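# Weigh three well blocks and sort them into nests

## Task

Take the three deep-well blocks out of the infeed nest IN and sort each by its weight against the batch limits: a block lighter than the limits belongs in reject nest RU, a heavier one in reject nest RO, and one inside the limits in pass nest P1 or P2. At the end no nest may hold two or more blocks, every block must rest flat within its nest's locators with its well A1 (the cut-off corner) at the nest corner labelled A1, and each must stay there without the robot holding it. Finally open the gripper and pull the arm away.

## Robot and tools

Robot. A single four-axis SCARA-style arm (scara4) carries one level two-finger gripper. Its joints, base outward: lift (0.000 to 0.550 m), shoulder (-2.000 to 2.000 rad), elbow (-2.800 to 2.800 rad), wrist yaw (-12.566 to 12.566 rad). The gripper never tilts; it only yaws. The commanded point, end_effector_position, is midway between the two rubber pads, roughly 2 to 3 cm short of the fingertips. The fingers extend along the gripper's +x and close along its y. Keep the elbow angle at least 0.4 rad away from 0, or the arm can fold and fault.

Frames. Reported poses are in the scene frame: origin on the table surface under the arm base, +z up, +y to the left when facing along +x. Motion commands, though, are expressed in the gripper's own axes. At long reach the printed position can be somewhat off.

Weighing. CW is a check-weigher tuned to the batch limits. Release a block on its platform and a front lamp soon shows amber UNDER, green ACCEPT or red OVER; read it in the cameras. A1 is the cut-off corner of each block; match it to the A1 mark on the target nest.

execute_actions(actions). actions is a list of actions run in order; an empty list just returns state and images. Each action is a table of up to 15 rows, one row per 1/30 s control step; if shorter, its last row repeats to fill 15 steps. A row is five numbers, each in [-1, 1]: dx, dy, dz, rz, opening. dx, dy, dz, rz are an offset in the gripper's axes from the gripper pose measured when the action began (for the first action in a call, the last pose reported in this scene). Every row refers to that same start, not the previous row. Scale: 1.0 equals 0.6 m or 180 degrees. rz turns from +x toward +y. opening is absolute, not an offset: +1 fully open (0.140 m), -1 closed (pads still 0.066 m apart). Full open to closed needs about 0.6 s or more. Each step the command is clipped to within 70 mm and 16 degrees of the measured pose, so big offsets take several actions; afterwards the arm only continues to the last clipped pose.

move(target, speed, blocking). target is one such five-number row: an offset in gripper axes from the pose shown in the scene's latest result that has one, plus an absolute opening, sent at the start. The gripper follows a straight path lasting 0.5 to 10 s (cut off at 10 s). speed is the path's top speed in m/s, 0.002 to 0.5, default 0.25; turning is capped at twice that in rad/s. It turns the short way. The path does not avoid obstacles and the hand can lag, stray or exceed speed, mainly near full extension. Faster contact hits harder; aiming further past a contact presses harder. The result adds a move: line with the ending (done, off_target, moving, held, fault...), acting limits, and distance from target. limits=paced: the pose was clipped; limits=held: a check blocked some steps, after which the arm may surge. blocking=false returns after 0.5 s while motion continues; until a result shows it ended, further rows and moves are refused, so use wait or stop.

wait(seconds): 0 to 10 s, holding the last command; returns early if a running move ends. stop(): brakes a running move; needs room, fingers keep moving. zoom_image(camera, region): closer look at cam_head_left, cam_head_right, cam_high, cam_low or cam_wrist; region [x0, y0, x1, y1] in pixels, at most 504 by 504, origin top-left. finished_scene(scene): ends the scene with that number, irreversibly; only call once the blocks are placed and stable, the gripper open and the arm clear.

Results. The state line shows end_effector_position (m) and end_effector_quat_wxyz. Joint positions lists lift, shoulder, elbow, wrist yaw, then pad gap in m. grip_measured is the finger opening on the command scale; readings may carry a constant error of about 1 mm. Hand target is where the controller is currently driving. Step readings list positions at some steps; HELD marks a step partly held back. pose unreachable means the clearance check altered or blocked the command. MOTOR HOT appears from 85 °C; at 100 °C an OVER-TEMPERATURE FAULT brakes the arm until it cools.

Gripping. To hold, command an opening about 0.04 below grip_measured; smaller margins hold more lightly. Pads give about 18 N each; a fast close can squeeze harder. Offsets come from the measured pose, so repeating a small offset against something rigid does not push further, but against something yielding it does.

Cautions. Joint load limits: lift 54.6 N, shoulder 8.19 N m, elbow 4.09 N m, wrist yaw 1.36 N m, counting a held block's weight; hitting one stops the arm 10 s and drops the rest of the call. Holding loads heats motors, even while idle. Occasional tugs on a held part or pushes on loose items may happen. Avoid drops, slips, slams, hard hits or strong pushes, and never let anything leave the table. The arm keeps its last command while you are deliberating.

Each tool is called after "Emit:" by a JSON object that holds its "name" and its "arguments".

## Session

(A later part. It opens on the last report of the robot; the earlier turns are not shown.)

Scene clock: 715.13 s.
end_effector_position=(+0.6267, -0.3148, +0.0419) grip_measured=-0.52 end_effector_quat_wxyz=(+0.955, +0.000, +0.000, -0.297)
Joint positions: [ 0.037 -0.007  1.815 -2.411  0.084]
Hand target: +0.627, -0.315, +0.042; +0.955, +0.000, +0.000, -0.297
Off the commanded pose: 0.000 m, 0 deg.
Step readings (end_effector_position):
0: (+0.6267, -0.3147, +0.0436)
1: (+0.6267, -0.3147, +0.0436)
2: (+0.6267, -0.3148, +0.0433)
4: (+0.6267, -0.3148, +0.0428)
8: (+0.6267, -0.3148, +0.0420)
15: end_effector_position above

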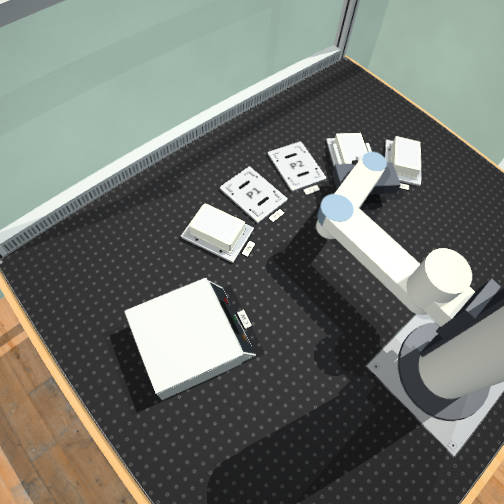

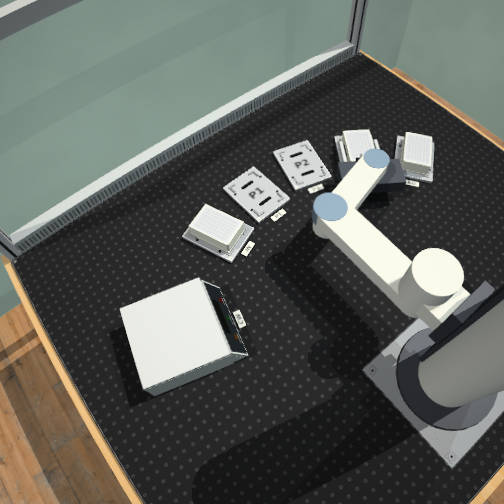

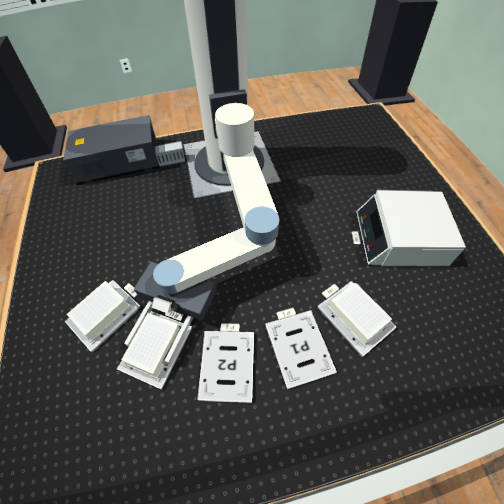

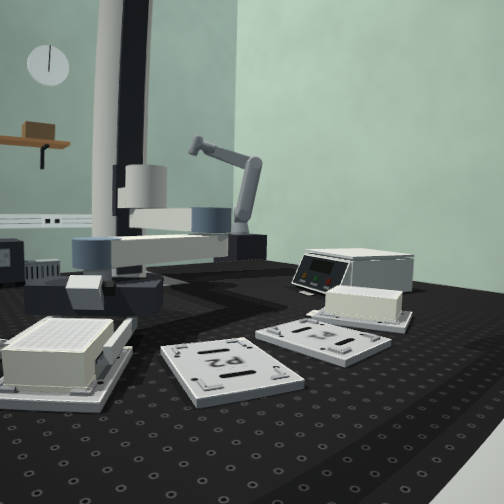

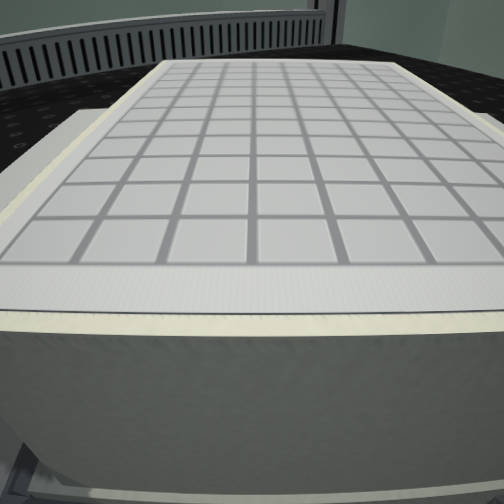

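Emit:
{"name": "execute_actions", "arguments": {"actions": [[[0,0,0,0,-0.54],[0,0,0,0,-0.51],[0,0,0,0,-0.48],[0,0,0,0,-0.44],[0,0,0,0,-0.38],[0,0,0,0,-0.3],[0,0,0,0,-0.2],[0,0,0.003,0,-0.1],[0,0,0.01,0,-0.1],[0,0,0.02,0,-0.1],[0,0,0.035,0,-0.1],[0,0,0.05,0,-0.1],[0,0,0.065,0,-0.1],[0,0,0.075,0,-0.1],[0,0,0.08,0,-0.1]]]}}

Emit:
{"name": "wait", "arguments": {"seconds": 0.5}}

Scene clock: 723.23 s.
end_effector_position=(+0.6267, -0.3148, +0.0758) grip_measured=-0.10 end_effector_quat_wxyz=(+0.955, +0.000, +0.000, -0.297)
Joint positions: [ 0.071 -0.007  1.815 -2.411  0.099]
Hand target: +0.627, -0.315, +0.090; +0.955, +0.000, +0.000, -0.297
Off the commanded pose: 0.014 m, 0 deg.
Step readings (end_effector_position):
0: (+0.6267, -0.3148, +0.0419)
1: (+0.6267, -0.3148, +0.0419)
2: (+0.6267, -0.3148, +0.0420)
4: (+0.6267, -0.3148, +0.0420)
8: (+0.6267, -0.3148, +0.0420)
15: end_effector_position above

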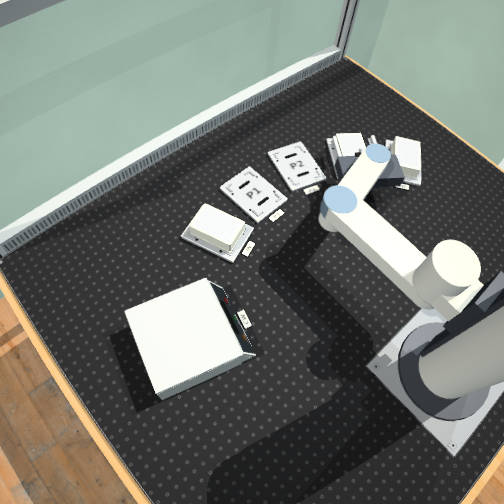

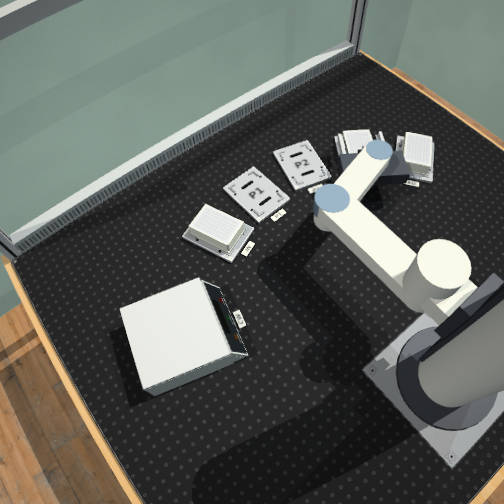

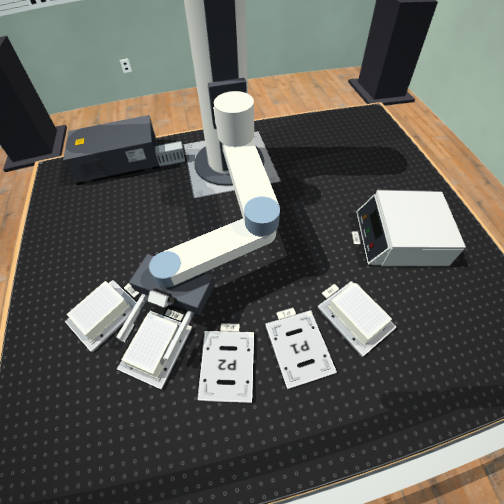

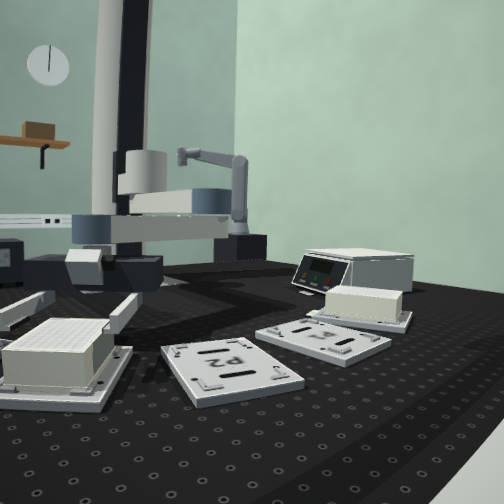

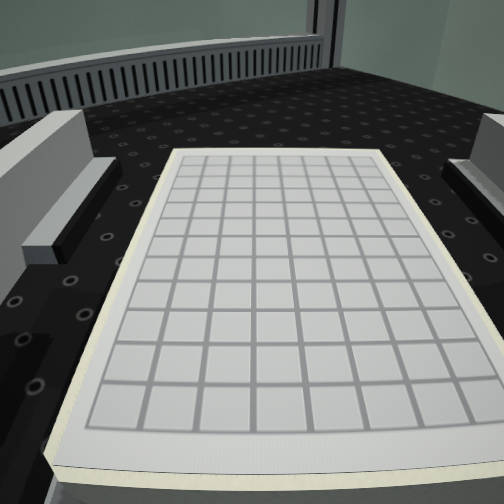

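Scene clock: 723.73 s.
end_effector_position=(+0.6267, -0.3148, +0.0899) grip_measured=-0.10 end_effector_quat_wxyz=(+0.955, +0.000, +0.000, -0.297)
Joint positions: [ 0.085 -0.007  1.815 -2.411  0.099]
Hand target: +0.627, -0.315, +0.090; +0.955, +0.000, +0.000, -0.297
Off the commanded pose: 0.000 m, 0 deg.
wait: 0.50 s; at rest by 0.27 s

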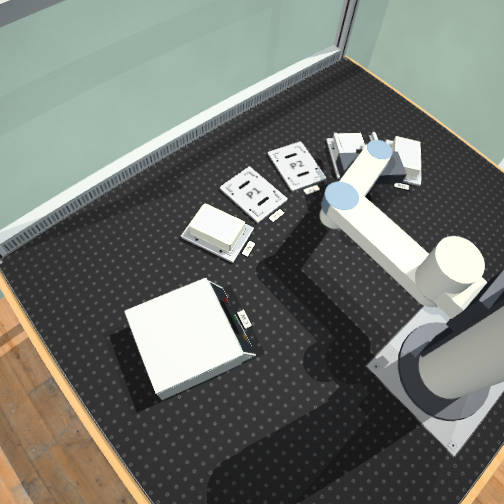

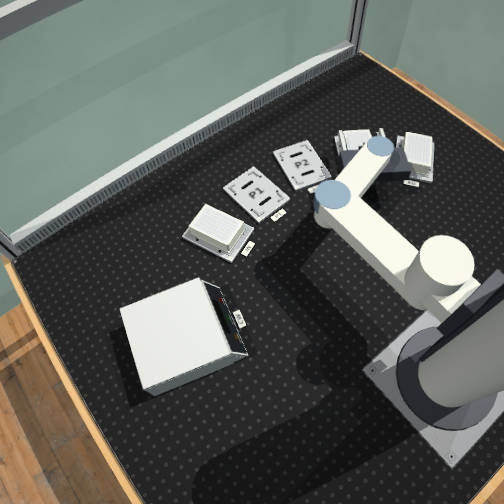

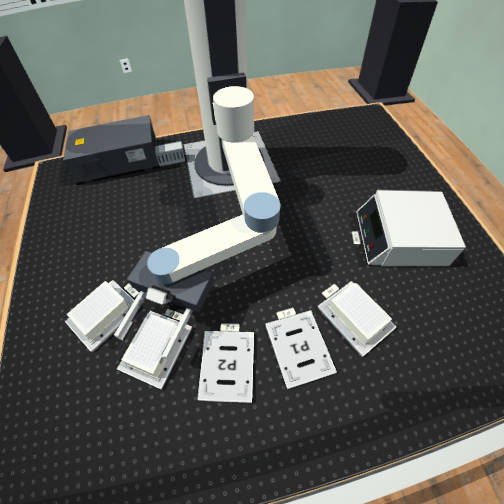

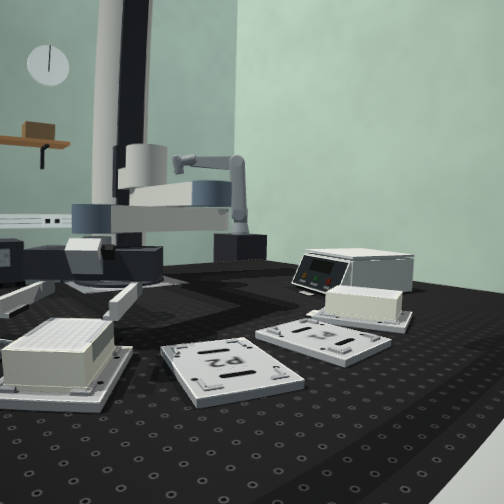

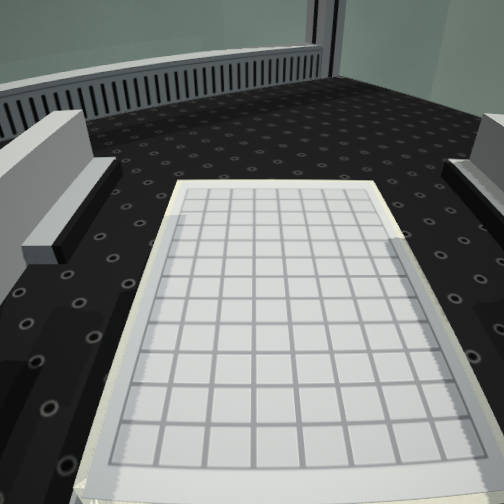

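Emit:
{"name": "execute_actions", "arguments": {"actions": []}}

Scene clock: 752.90 s.
end_effector_position=(+0.6267, -0.3148, +0.0899) grip_measured=-0.10 end_effector_quat_wxyz=(+0.955, +0.000, +0.000, -0.297)
Joint positions: [ 0.085 -0.007  1.815 -2.411  0.099]
Hand target: +0.627, -0.315, +0.090; +0.955, +0.000, +0.000, -0.297
Off the commanded pose: 0.000 m, 0 deg.

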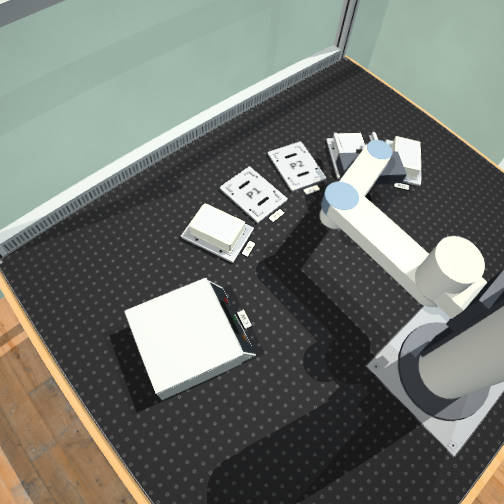

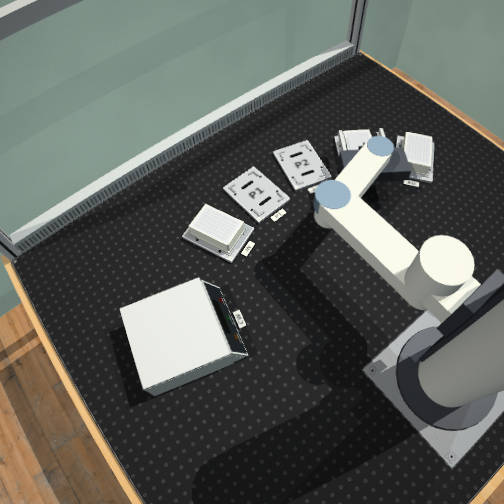

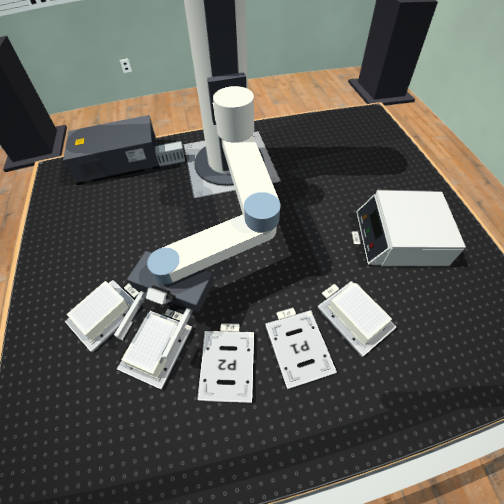

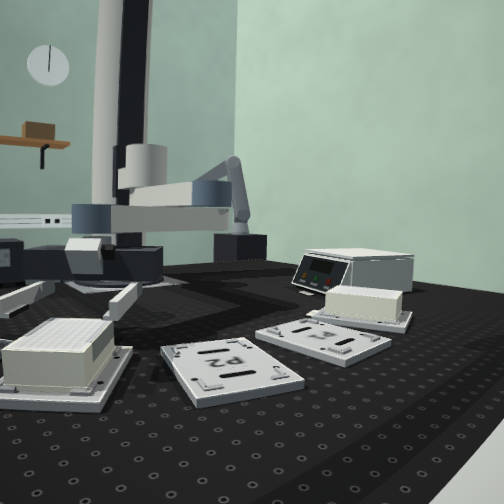

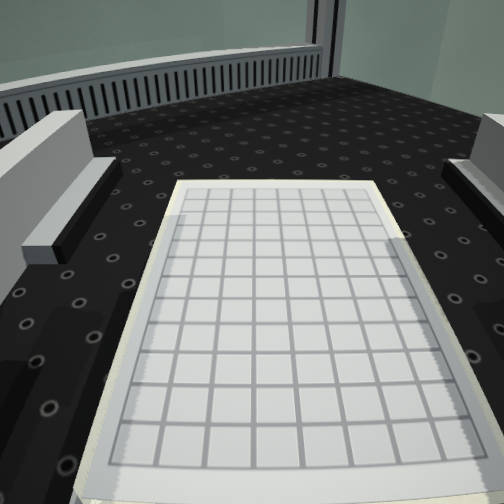

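Emit:
{"name": "move", "arguments": {"target": [-0.41457, 0.73903, 0, 0.31139, -0.2], "speed": 0.5}}

Scene clock: 763.17 s.
end_effector_position=(+0.6737, +0.1915, +0.0899) grip_measured=-0.20 end_effector_quat_wxyz=(+0.983, +0.000, +0.000, +0.186)
Joint positions: [ 0.085  1.01   1.716 -2.351  0.096]
Hand target: +0.674, +0.192, +0.090; +0.982, +0.000, +0.000, +0.186
Off the commanded pose: 0.000 m, 0 deg.
move: done; limits=paced

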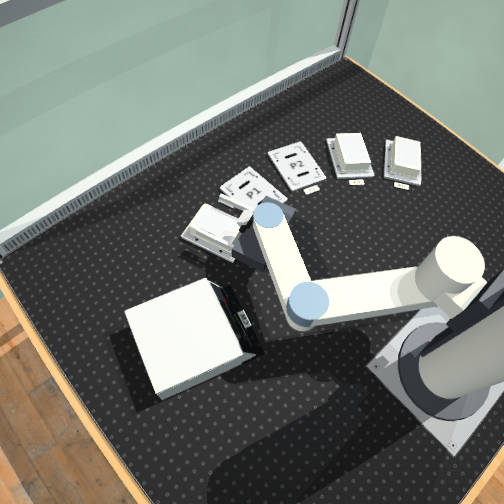

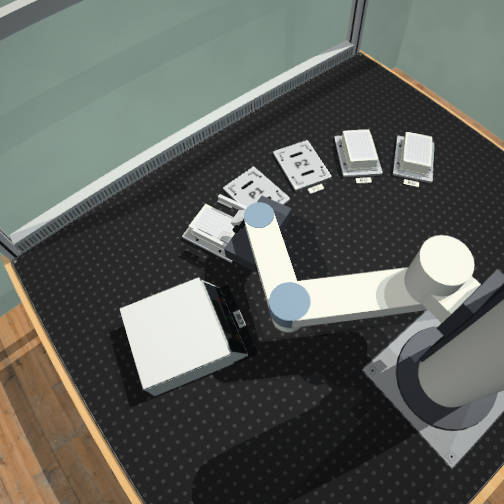

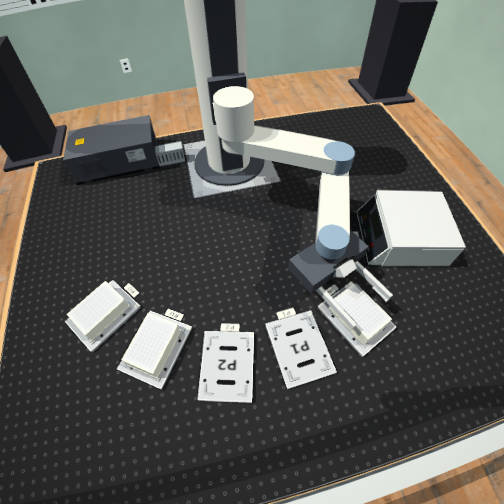

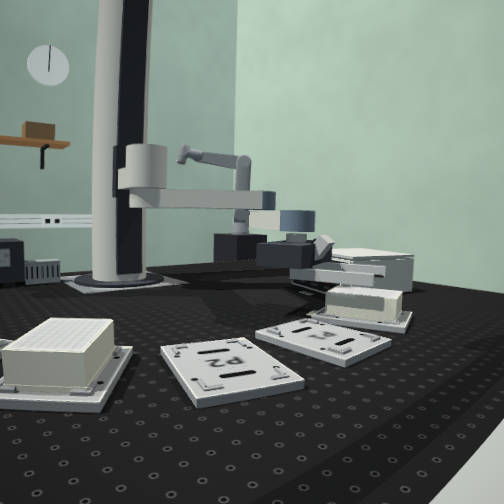

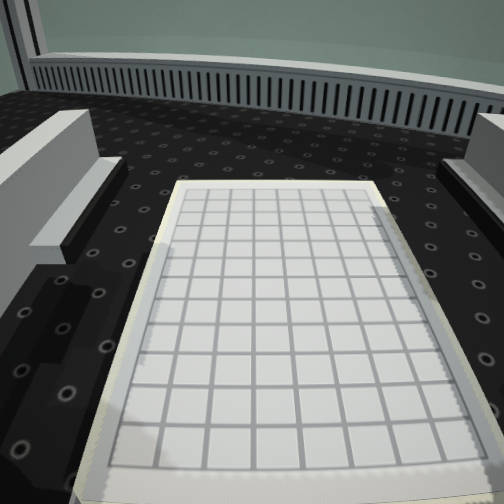

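Emit:
{"name": "zoom_image", "arguments": {"camera": "cam_wrist", "region": [40, 400, 504, 504]}}

Emit:
{"name": "move", "arguments": {"target": [-0.0005, 0, -0.0803, 0, -0.3], "speed": 0.12}}

Region (40, 400, 504, 504) of cam_wrist's 504x504 image, scaled by 1.086, with more detail than that image has; it fills the top 113 rows of this view, and the rest is white.

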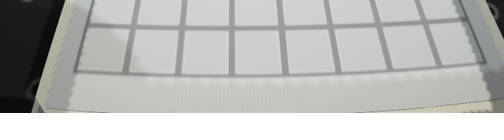

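Scene clock: 769.40 s.
end_effector_position=(+0.6735, +0.1913, +0.0417) grip_measured=-0.30 end_effector_quat_wxyz=(+0.983, +0.000, +0.000, +0.186)
Joint positions: [ 0.037  1.011  1.714 -2.351  0.092]
Hand target: +0.673, +0.191, +0.042; +0.983, +0.000, +0.000, +0.186
Off the commanded pose: 0.000 m, 0 deg.
move: done

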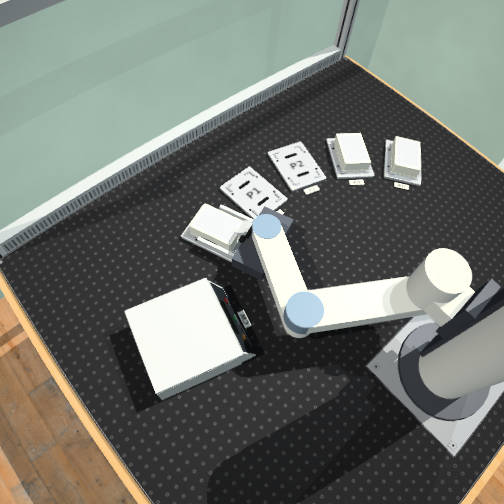

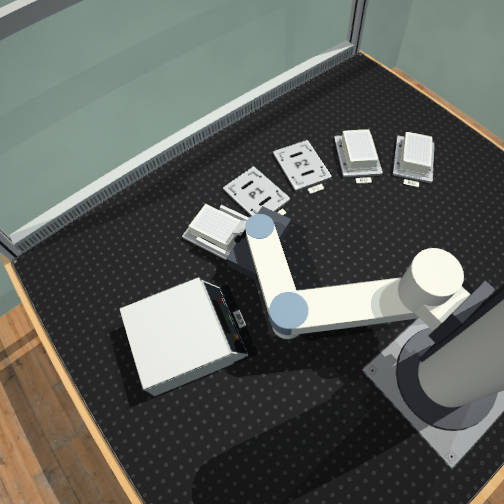

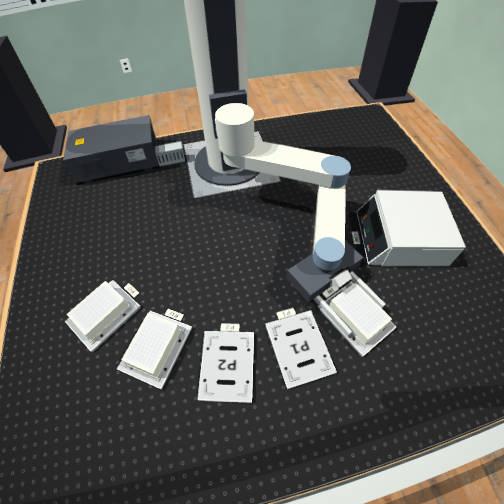

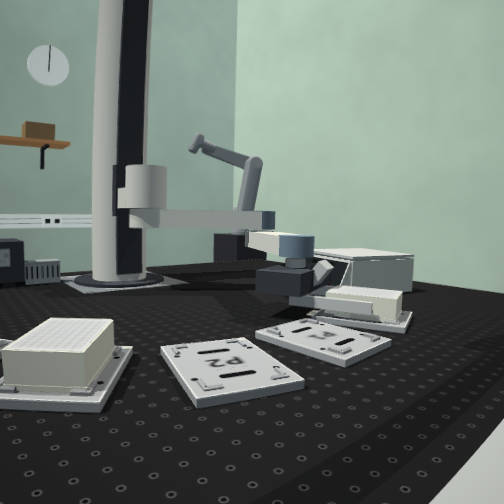

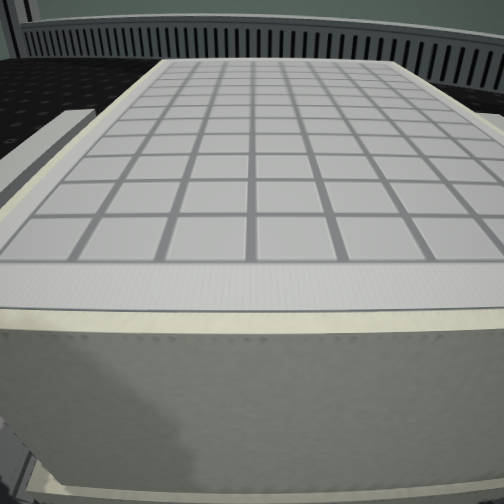

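Emit:
{"name": "execute_actions", "arguments": {"actions": [[[0,0,0,0,-0.38],[0,0,0,0,-0.42],[0,0,0,0,-0.45],[0,0,0,0,-0.47],[0,0,0,0,-0.49],[0,0,0,0,-0.50],[0,0,0,0,-0.51],[0,0,0,0,-0.52],[0,0,0,0,-0.53],[0,0,0,0,-0.54],[0,0,0,0,-0.55],[0,0,0,0,-0.56],[0,0,0,0,-0.57],[0,0,0,0,-0.57],[0,0,0,0,-0.57]],[[0,0,0.001,0,-0.57],[0,0,0.002,0,-0.57],[0,0,0.004,0,-0.57],[0,0,0.006,0,-0.57],[0,0,0.008,0,-0.57],[0,0,0.010,0,-0.57],[0,0,0.012,0,-0.57],[0,0,0.015,0,-0.57],[0,0,0.018,0,-0.57],[0,0,0.021,0,-0.57],[0,0,0.024,0,-0.57],[0,0,0.026,0,-0.57]]]}}

Scene clock: 786.80 s.
end_effector_position=(+0.6735, +0.1914, +0.0573) grip_measured=-0.52 end_effector_quat_wxyz=(+0.983, +0.000, +0.000, +0.186)
Joint positions: [ 0.052  1.011  1.714 -2.351  0.084]
Hand target: +0.673, +0.191, +0.057; +0.983, +0.000, +0.000, +0.186
Off the commanded pose: 0.000 m, 0 deg.
Step readings (end_effector_position; steps 1 to 15: 1st action; 16 to 30: 2nd action):
0: (+0.6735, +0.1913, +0.0417)
1: (+0.6735, +0.1913, +0.0417)
2: (+0.6735, +0.1913, +0.0417)
4: (+0.6735, +0.1913, +0.0417)
8: (+0.6735, +0.1913, +0.0417)
15: (+0.6735, +0.1913, +0.0417)
16: (+0.6735, +0.1913, +0.0417)
17: (+0.6735, +0.1914, +0.0422)
19: (+0.6735, +0.1914, +0.0439)
23: (+0.6735, +0.1914, +0.0488)
30: end_effector_position above

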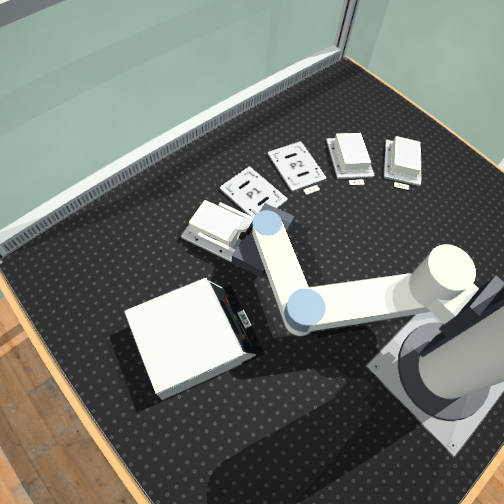

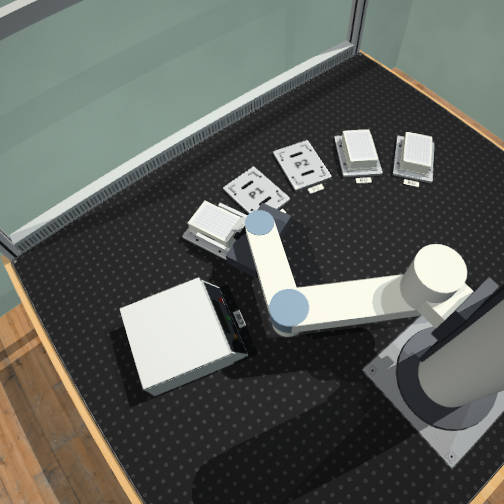

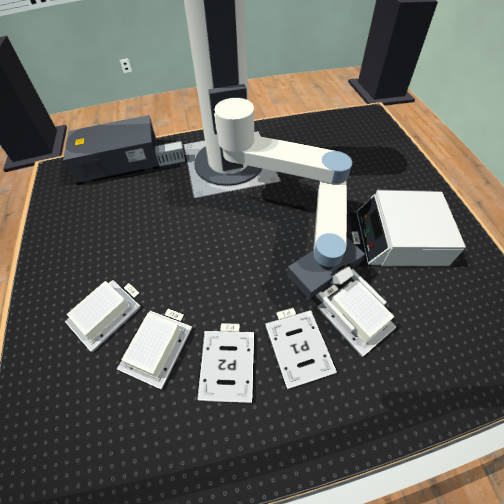

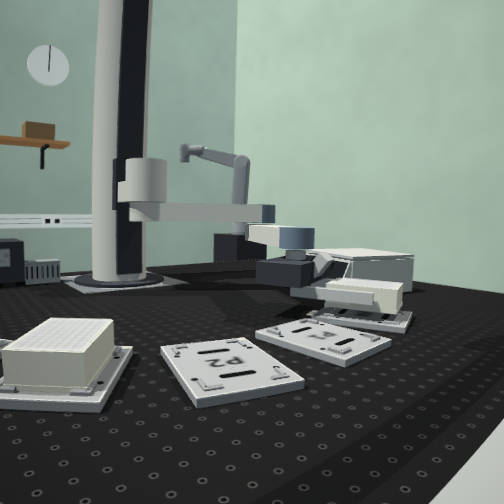

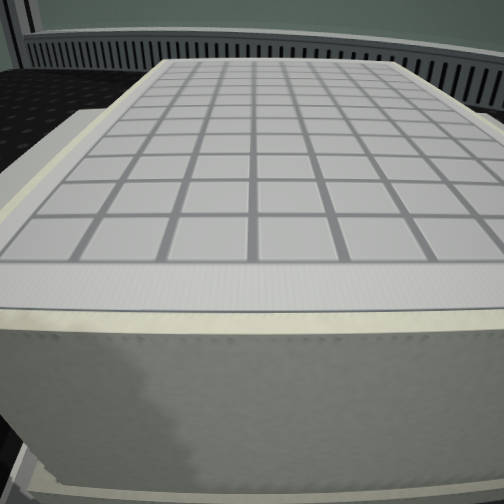

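Emit:
{"name": "move", "arguments": {"target": [-0.04243, -0.28005, -0.0088, -0.106, -0.57], "speed": 0.3}}

Scene clock: 794.17 s.
end_effector_position=(+0.7112, +0.0254, +0.0520) grip_measured=-0.52 end_effector_quat_wxyz=(+1.000, +0.000, +0.000, +0.020)
Joint positions: [ 0.047  0.69   1.731 -2.38   0.084]
Hand target: +0.711, +0.026, +0.052; +1.000, +0.000, +0.000, +0.021
Off the commanded pose: 0.000 m, 0 deg.
move: done

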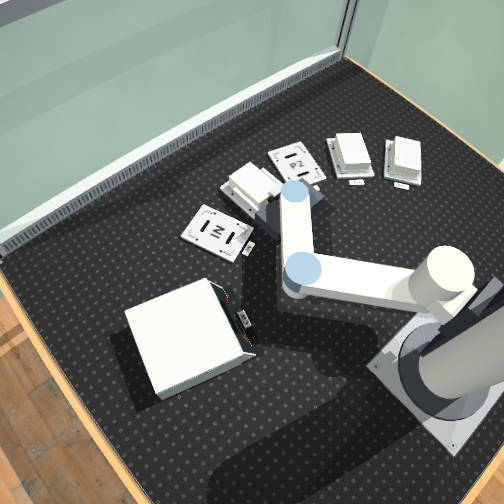

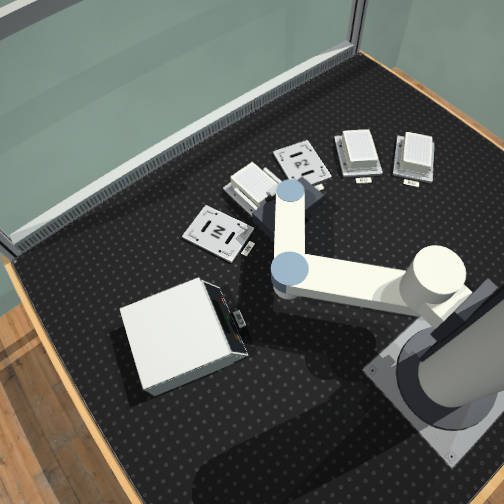

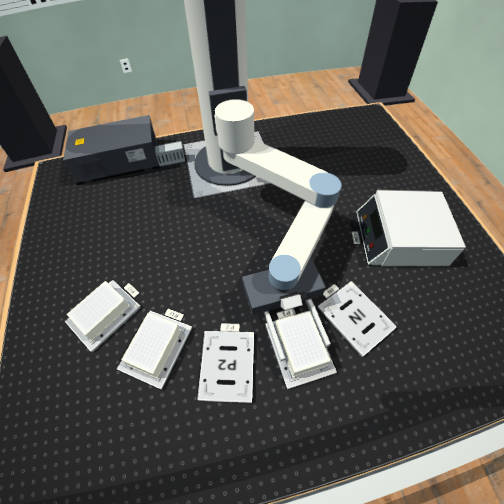

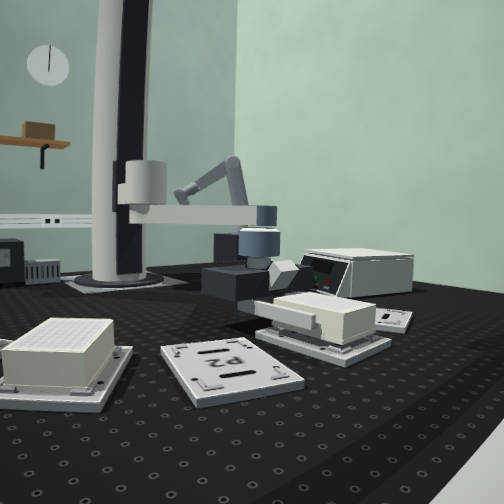

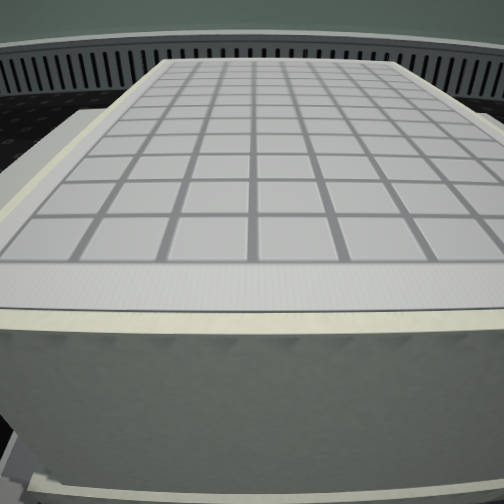

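Emit:
{"name": "execute_actions", "arguments": {"actions": [[[0,0.0005,-0.002,0,-0.57],[0,0.0005,-0.004,0,-0.57],[0,0.0005,-0.006,0,-0.57],[0,0.0005,-0.0075,0,-0.57],[0,0.0005,-0.0085,0,-0.57],[0,0.0005,-0.0095,0,-0.57],[0,0.0005,-0.0105,0,-0.57],[0,0.0005,-0.0115,0,-0.57],[0,0.0005,-0.0125,0,-0.57],[0,0.0005,-0.0135,0,-0.57],[0,0.0005,-0.0143,0,-0.57],[0,0.0005,-0.015,0,-0.57],[0,0.0005,-0.0157,0,-0.57],[0,0.0005,-0.0163,0,-0.57],[0,0.0005,-0.0168,0,-0.57]]]}}

Scene clock: 802.40 s.
end_effector_position=(+0.7112, +0.0257, +0.0421) grip_measured=-0.52 end_effector_quat_wxyz=(+1.000, +0.000, +0.000, +0.021)
Joint positions: [ 0.037  0.69   1.731 -2.38   0.084]
Hand target: +0.711, +0.026, +0.042; +1.000, +0.000, +0.000, +0.020
Off the commanded pose: 0.000 m, 0 deg.
Step readings (end_effector_position):
0: (+0.7112, +0.0254, +0.0520)
1: (+0.7112, +0.0255, +0.0519)
2: (+0.7112, +0.0256, +0.0509)
4: (+0.7112, +0.0257, +0.0484)
8: (+0.7112, +0.0257, +0.0456)
15: end_effector_position above

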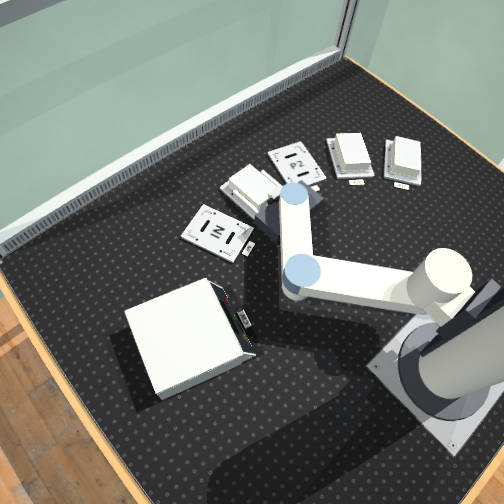

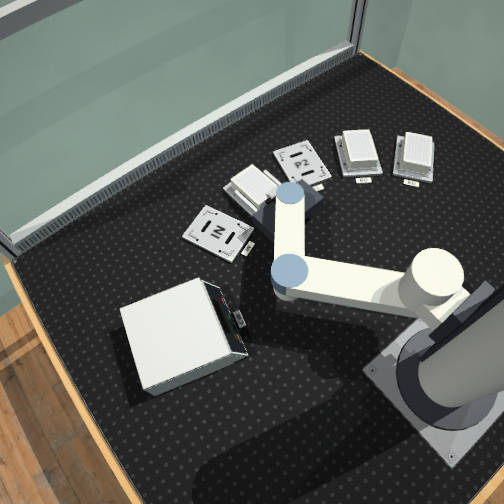

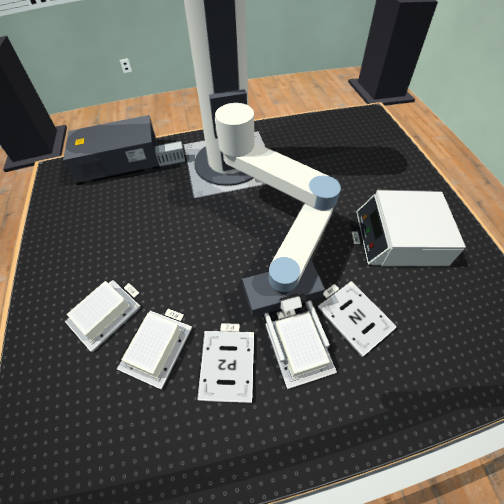

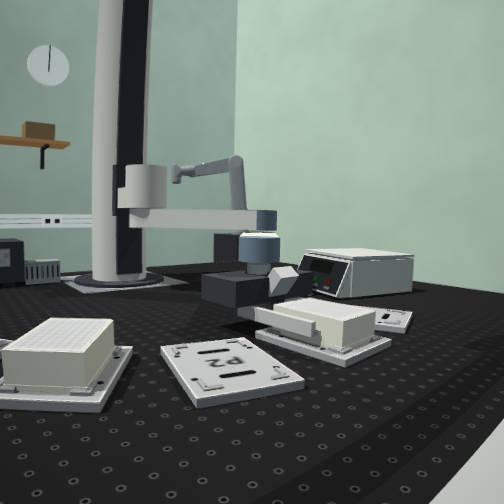

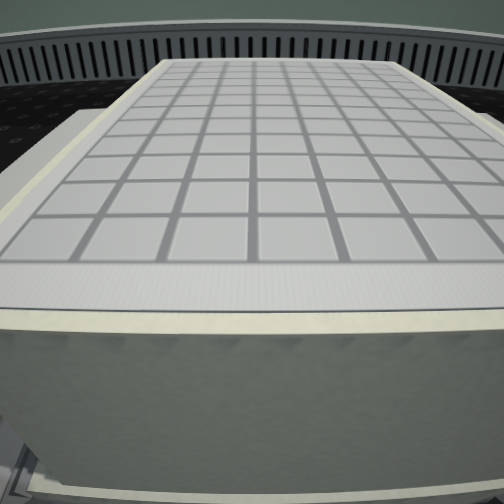

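No tilt. Release and rise.

Emit:
{"name": "execute_actions", "arguments": {"actions": [[[0,0,-0.0004,0,-0.55],[0,0,-0.0004,0,-0.53],[0,0,-0.0004,0,-0.51],[0,0,-0.0004,0,-0.48],[0,0,-0.0004,0,-0.44],[0,0,-0.0004,0,-0.38],[0,0,-0.0004,0,-0.3],[0,0,-0.0004,0,-0.2],[0,0,0,0,-0.1],[0,0,0.004,0,-0.1],[0,0,0.01,0,-0.1],[0,0,0.02,0,-0.1],[0,0,0.03,0,-0.1],[0,0,0.04,0,-0.1],[0,0,0.05,0,-0.1]],[[0,0,0.02,0,-0.1],[0,0,0.04,0,-0.1],[0,0,0.06,0,-0.1],[-0.03,0,0.07,0,-0.1],[-0.06,0,0.07,0,-0.1],[-0.1,0,0.07,0,-0.1]]]}}

Scene clock: 813.60 s.
end_effector_position=(+0.6512, +0.0231, +0.1023) grip_measured=-0.10 end_effector_quat_wxyz=(+1.000, +0.000, +0.000, +0.020)
Joint positions: [ 0.097  0.831  1.402 -2.193  0.099]
Hand target: +0.651, +0.023, +0.102; +1.000, +0.000, +0.000, +0.021
Off the commanded pose: 0.000 m, 0 deg.
Step readings (end_effector_position; steps 1 to 15: 1st action; 16 to 30: 2nd action):
0: (+0.7112, +0.0257, +0.0419)
1: (+0.7112, +0.0257, +0.0419)
2: (+0.7112, +0.0256, +0.0419)
4: (+0.7112, +0.0256, +0.0419)
8: (+0.7112, +0.0256, +0.0419)
15: (+0.7112, +0.0257, +0.0603)
16: (+0.7112, +0.0257, +0.0656)
17: (+0.7112, +0.0257, +0.0699)
19: (+0.7111, +0.0256, +0.0815)
23: (+0.6957, +0.0243, +0.1018)
30: end_effector_position above

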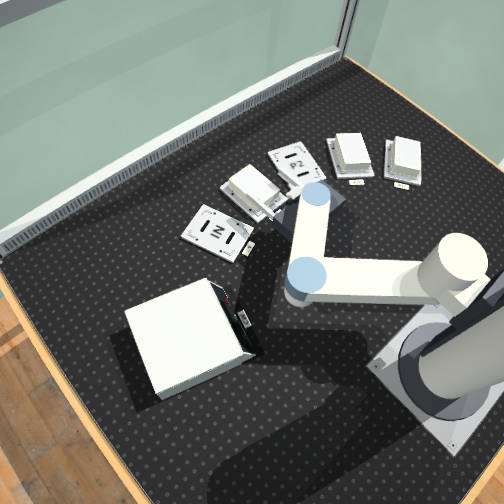

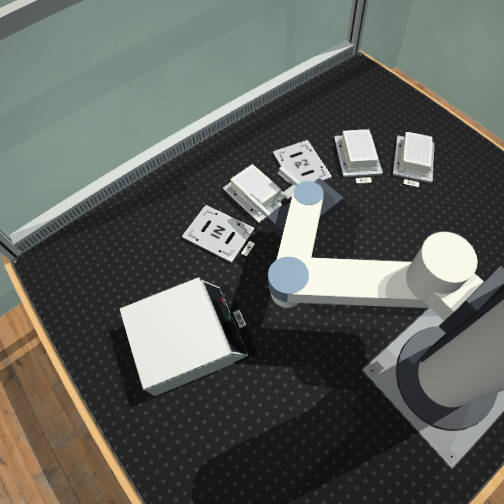

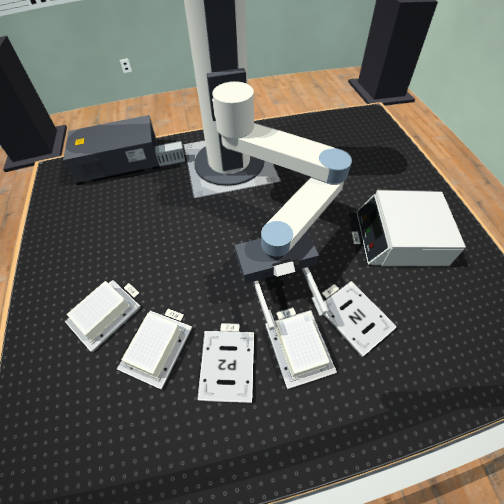

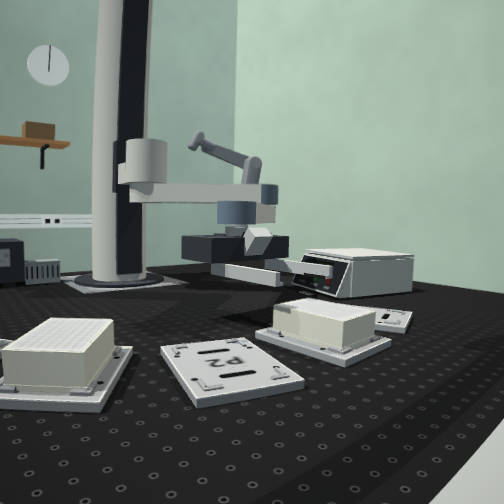

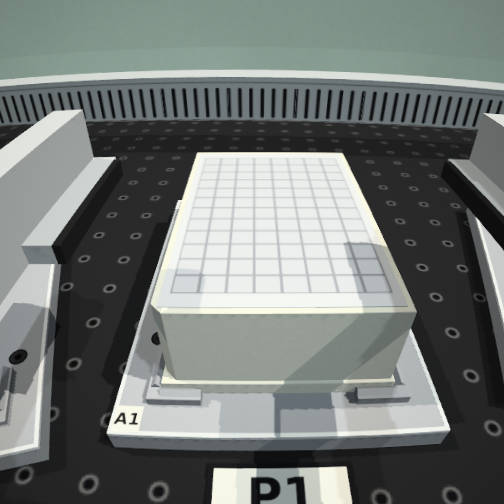

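Emit:
{"name": "move", "arguments": {"target": [-0.12, 0, 0.05, 0, -0.1], "speed": 0.4}}

Emit:
{"name": "zoom_image", "arguments": {"camera": "cam_low", "region": [240, 280, 420, 380]}}

Emit:
{"name": "zoom_image", "arguments": {"camera": "cam_high", "region": [50, 260, 350, 410]}}

Scene clock: 820.93 s.
end_effector_position=(+0.5792, +0.0202, +0.1324) grip_measured=-0.10 end_effector_quat_wxyz=(+1.000, +0.000, +0.000, +0.020)
Joint positions: [ 0.127  0.966  1.058 -1.985  0.099]
Hand target: +0.579, +0.020, +0.132; +1.000, +0.000, +0.000, +0.020
Off the commanded pose: 0.000 m, 0 deg.
move: done

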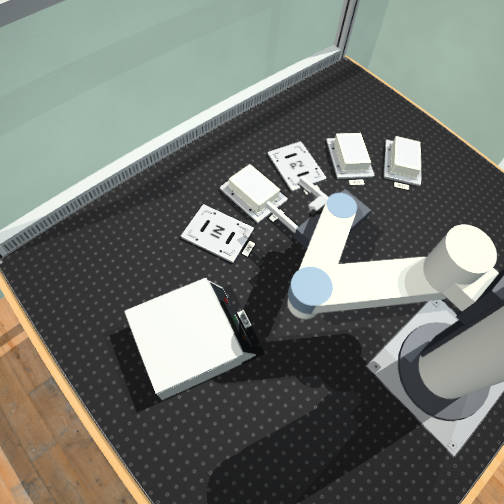

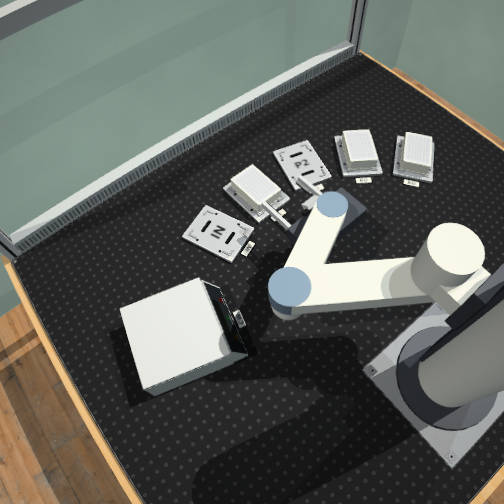

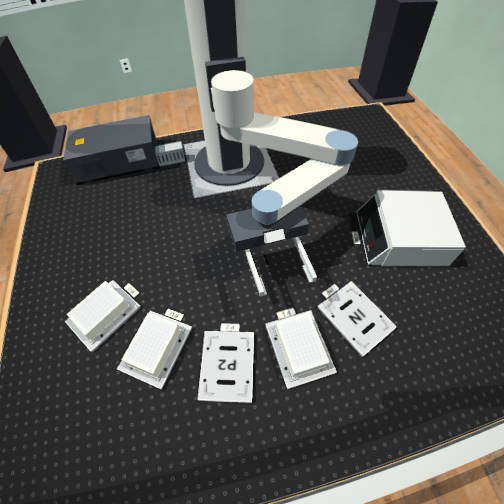

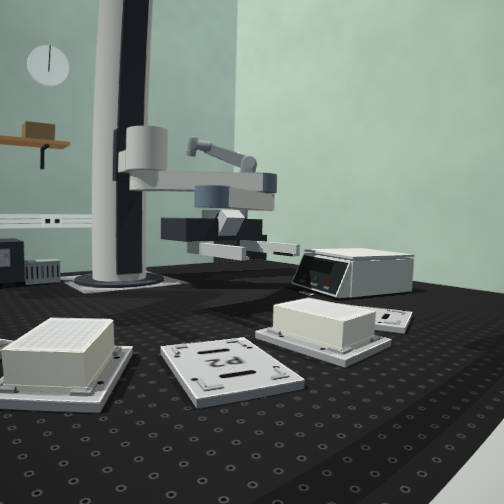

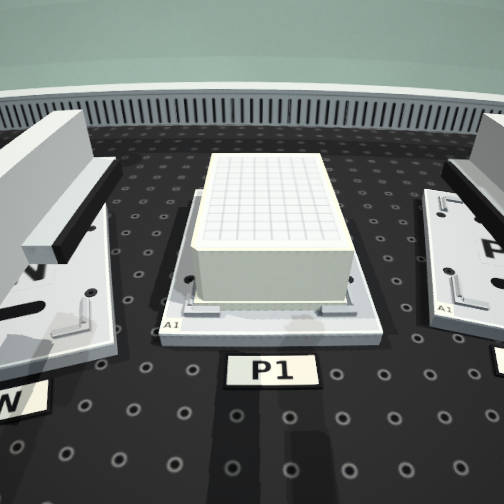

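Region (240, 280, 420, 380) of cam_low's 504x504 image, scaled by 2.800, with more detail than that image has.

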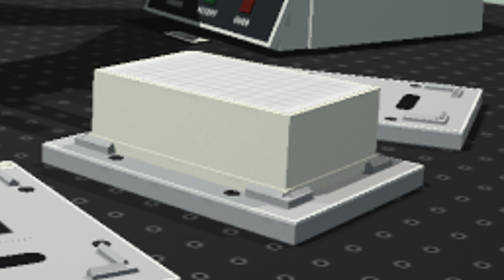

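Region (50, 260, 350, 410) of cam_high's 504x504 image, scaled by 1.680, with more detail than that image has.

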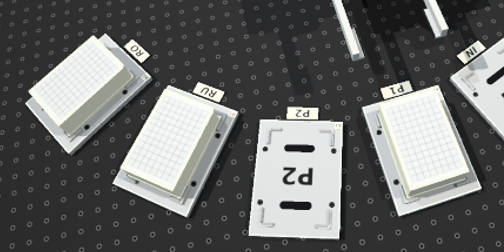

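Emit:
{"name": "finished_scene", "arguments": {"scene": 1}}

The scene is finished: the task was done.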